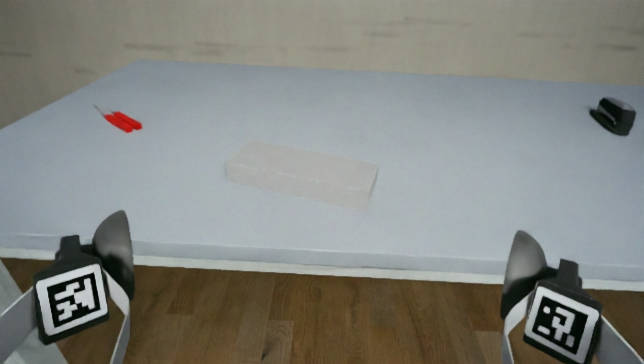

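Emit:
{"fn": "execute_actions", "kwargs": {"actions": [{"r1":{"joints":{"lift_m":1.08,"wrist_pitch_rad":-1.57,"wrist_roll_rad":1.3,"arm_m":0.4,"gripper_m":0.12}}}], "cameras": ["r1_head_camera","r1_wrist_camera"]}}

Scene clock: 58.07 s.
r1.base_odometry: x=-0.734 y=+1.142 heading=-0.784 (m, m, rad; r1's odometry frame)
r1.turned_by_wheels: +0.000 (rad since the last result)
r1.turned_by_imu: +0.000 (rad since the last result)
r1.base_tilt: forward=+0.5 right=-0.5 (deg)
r1.lidar_m: 2.16 1.80 1.35 1.30 1.36 1.86 2.58 1.06 1.25 1.21 0.74 2.15
r1.head_depth_mm: 1318 1421 1013 804 1564 1396 1214 / 1322 1459 1009 802 1556 1386 1213 / - 1434 1008 772 1551 1386 1212 / 1307 1280 967 773 1579 1383 1209 / 1332 1426 995 792 1576 1384 1206 / 1335 1421 990 790 1565 1374 1203 / 1341 1437 987 788 1570 1378 1201
r1.base_status: not commanded
r1.joint_positions: lift_m=+1.080 arm_m=+0.400 wrist_yaw_rad=+0.000 wrist_pitch_rad=-1.565 wrist_roll_rad=+1.296 gripper_m=+0.120 head_pan_rad=-1.563 head_tilt_rad=-0.692
r1.joint_status: all done
r1.motor_effort: left_wheel=+3(2) right_wheel=-2(2) lift_m=+34(37) arm_m=+4(6) wrist_yaw_rad=+0(2) wrist_pitch_rad=-2(7) wrist_roll_rad=+2(3) gripper_m=+0(90) head_pan_rad=-4(3) head_tilt_rad=-3(2) (%)
r1.hand_pose: x=-0.0216 y=-0.5219 z=+0.9622 quat_wxyz=(+0.098, +0.096, -0.702, -0.699) (m; r1's base frame)
r1.wrist_depth_mm: 345 339 338 335 - - - / 354 347 319 343 - - - / 362 356 326 352 - - - / 367 335 360 - - - - / 374 341 372 - - - - / 387 - 385 - - - - / 403 397 387 - - - -
r2.base_odometry: x=+0.000 y=+0.000 heading=+0.000 (m, m, rad; r2's odometry frame)
r2.turned_by_wheels: +0.000 (rad since the last result)
r2.turned_by_imu: +0.001 (rad since the last result)
r2.base_tilt: forward=+0.7 right=+0.0 (deg)
r2.lidar_m: 1.58 1.54 1.63 2.28 2.60 1.80 1.36 1.33 1.40 1.99 2.21 2.09
r2.head_depth_mm: 1540 1611 1693 1757 1845 1918 1639 / 1462 1519 1592 1656 1734 1815 1658 / 1178 1431 1498 1567 1631 1710 1650 / 1112 1400 - 1642 1529 1599 1611 / 1062 1388 - - 1448 1508 1561 / 1011 1374 - - 1372 1422 1481 / 970 3775 - - 1312 1358 1406
r2.base_status: not commanded
r2.joint_positions: lift_m=+0.481 arm_m=+0.000 wrist_yaw_rad=+2.916 wrist_pitch_rad=-0.335 wrist_roll_rad=+0.011 gripper_m=+0.037 head_pan_rad=-3.093 head_tilt_rad=-0.197
r2.joint_status: not commanded
r2.motor_effort: left_wheel=+0(0) right_wheel=-1(0) lift_m=+27(27) arm_m=+0(0) wrist_yaw_rad=+1(1) wrist_pitch_rad=+7(7) wrist_roll_rad=+0(1) gripper_m=+1(0) head_pan_rad=-3(3) head_tilt_rad=-2(2) (%)
r2.hand_pose: x=+0.0310 y=+0.0832 z=+0.5129 quat_wxyz=(+0.196, +0.710, +0.038, +0.676) (m; r2's base frame)
r2.wrist_depth_mm: - - - - - - - / - - - - - - - / - - - - - - - / - - - - - - - / - - - - - 976 - / 846 836 - 785 - 834 807 / 700 705 690 702 684 701 693
r3.base_odometry: x=+0.000 y=+0.000 heading=+0.000 (m, m, rad; r3's odometry frame)
r3.turned_by_wheels: +0.000 (rad since the last result)
r3.turned_by_imu: +0.001 (rad since the last result)
r3.base_tilt: forward=-0.5 right=-0.7 (deg)
r3.lidar_m: 3.01 1.84 1.61 1.36 0.82 0.73 0.73 0.87 1.20 1.20 1.29 0.96
r3.head_depth_mm: 2071 3246 3749 3784 3885 3074 2115 / 2063 3199 3934 3949 - 3128 2117 / 2035 3194 - - - 3139 2121 / 2014 3083 - - - 3165 2154 / 1997 2860 3948 3907 3770 3213 2168 / 1986 2933 3205 3096 3126 2911 2184 / 1771 2573 2660 2584 2557 2525 2211
r3.base_status: not commanded
r3.joint_positions: lift_m=+0.335 arm_m=-0.003 wrist_yaw_rad=+2.927 wrist_pitch_rad=-0.510 wrist_roll_rad=+0.019 gripper_m=+0.037 head_pan_rad=+0.014 head_tilt_rad=-0.002
r3.joint_status: not commanded
r3.motor_effort: left_wheel=+0(1) right_wheel=-1(1) lift_m=+19(19) arm_m=+0(0) wrist_yaw_rad=-1(0) wrist_pitch_rad=+3(3) wrist_roll_rad=+0(0) gripper_m=-1(1) head_pan_rad=+0(1) head_tilt_rad=+3(2) (%)
r3.hand_pose: x=+0.0238 y=+0.0646 z=+0.3272 quat_wxyz=(+0.252, +0.705, +0.102, +0.655) (m; r3's base frame)
r3.wrist_depth_mm: - - - - - - - / 787 - - - - - - / 755 - 800 834 866 862 853 / 662 - 678 701 691 697 726 / 567 568 - 582 603 600 599 / 501 519 - 507 515 523 539 / - - - 460 459 470 468
pictures: r1_head_camera (sideways: a quarter turn clockwise sets it upright), r1_wrist_camera
camera_calibration (this result's frames):
r1_head_camera: T_world_to_cam=[[-0.0340812, 0.66295, -0.747888, 0.998781], [0.999315, 0.0334118, -0.0159214, 0.0200947], [0.0144332, -0.747918, -0.663634, 0.823366], [0, 0, 0, 1]] pos_world=[0.00207488, -0.0470023, 1.29371]
r1_wrist_camera: T_world_to_cam=[[-0.313849, 0.949437, -0.00821938, 0.498535], [0.93585, 0.310796, 0.166106, 0.0531303], [0.160262, 0.0444402, -0.986074, 1.13848], [0, 0, 0, 1]] pos_world=[-0.075713, -0.540435, 1.1179]
Images, in order (width x height): r1_head_camera 896x504, r1_wrist_camera 644x364.

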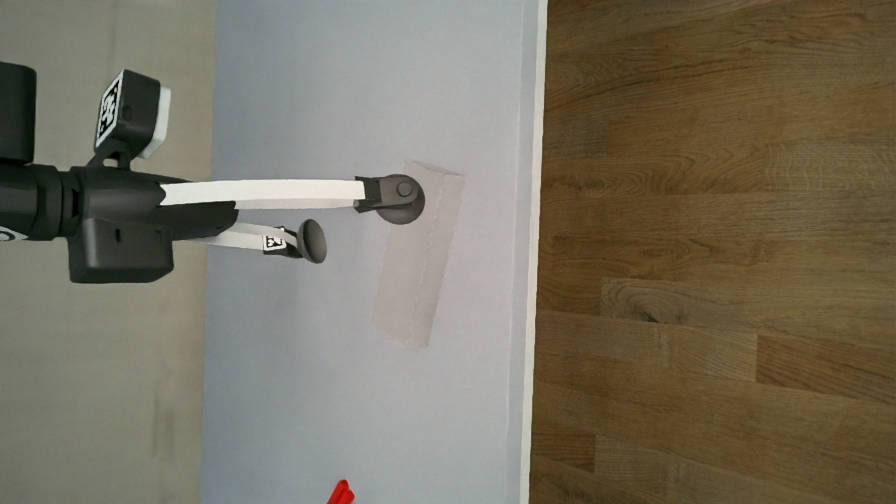

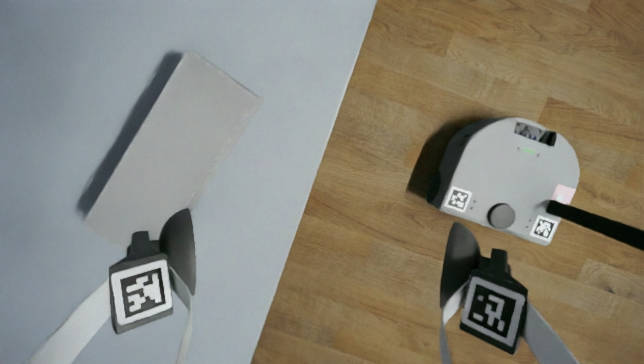

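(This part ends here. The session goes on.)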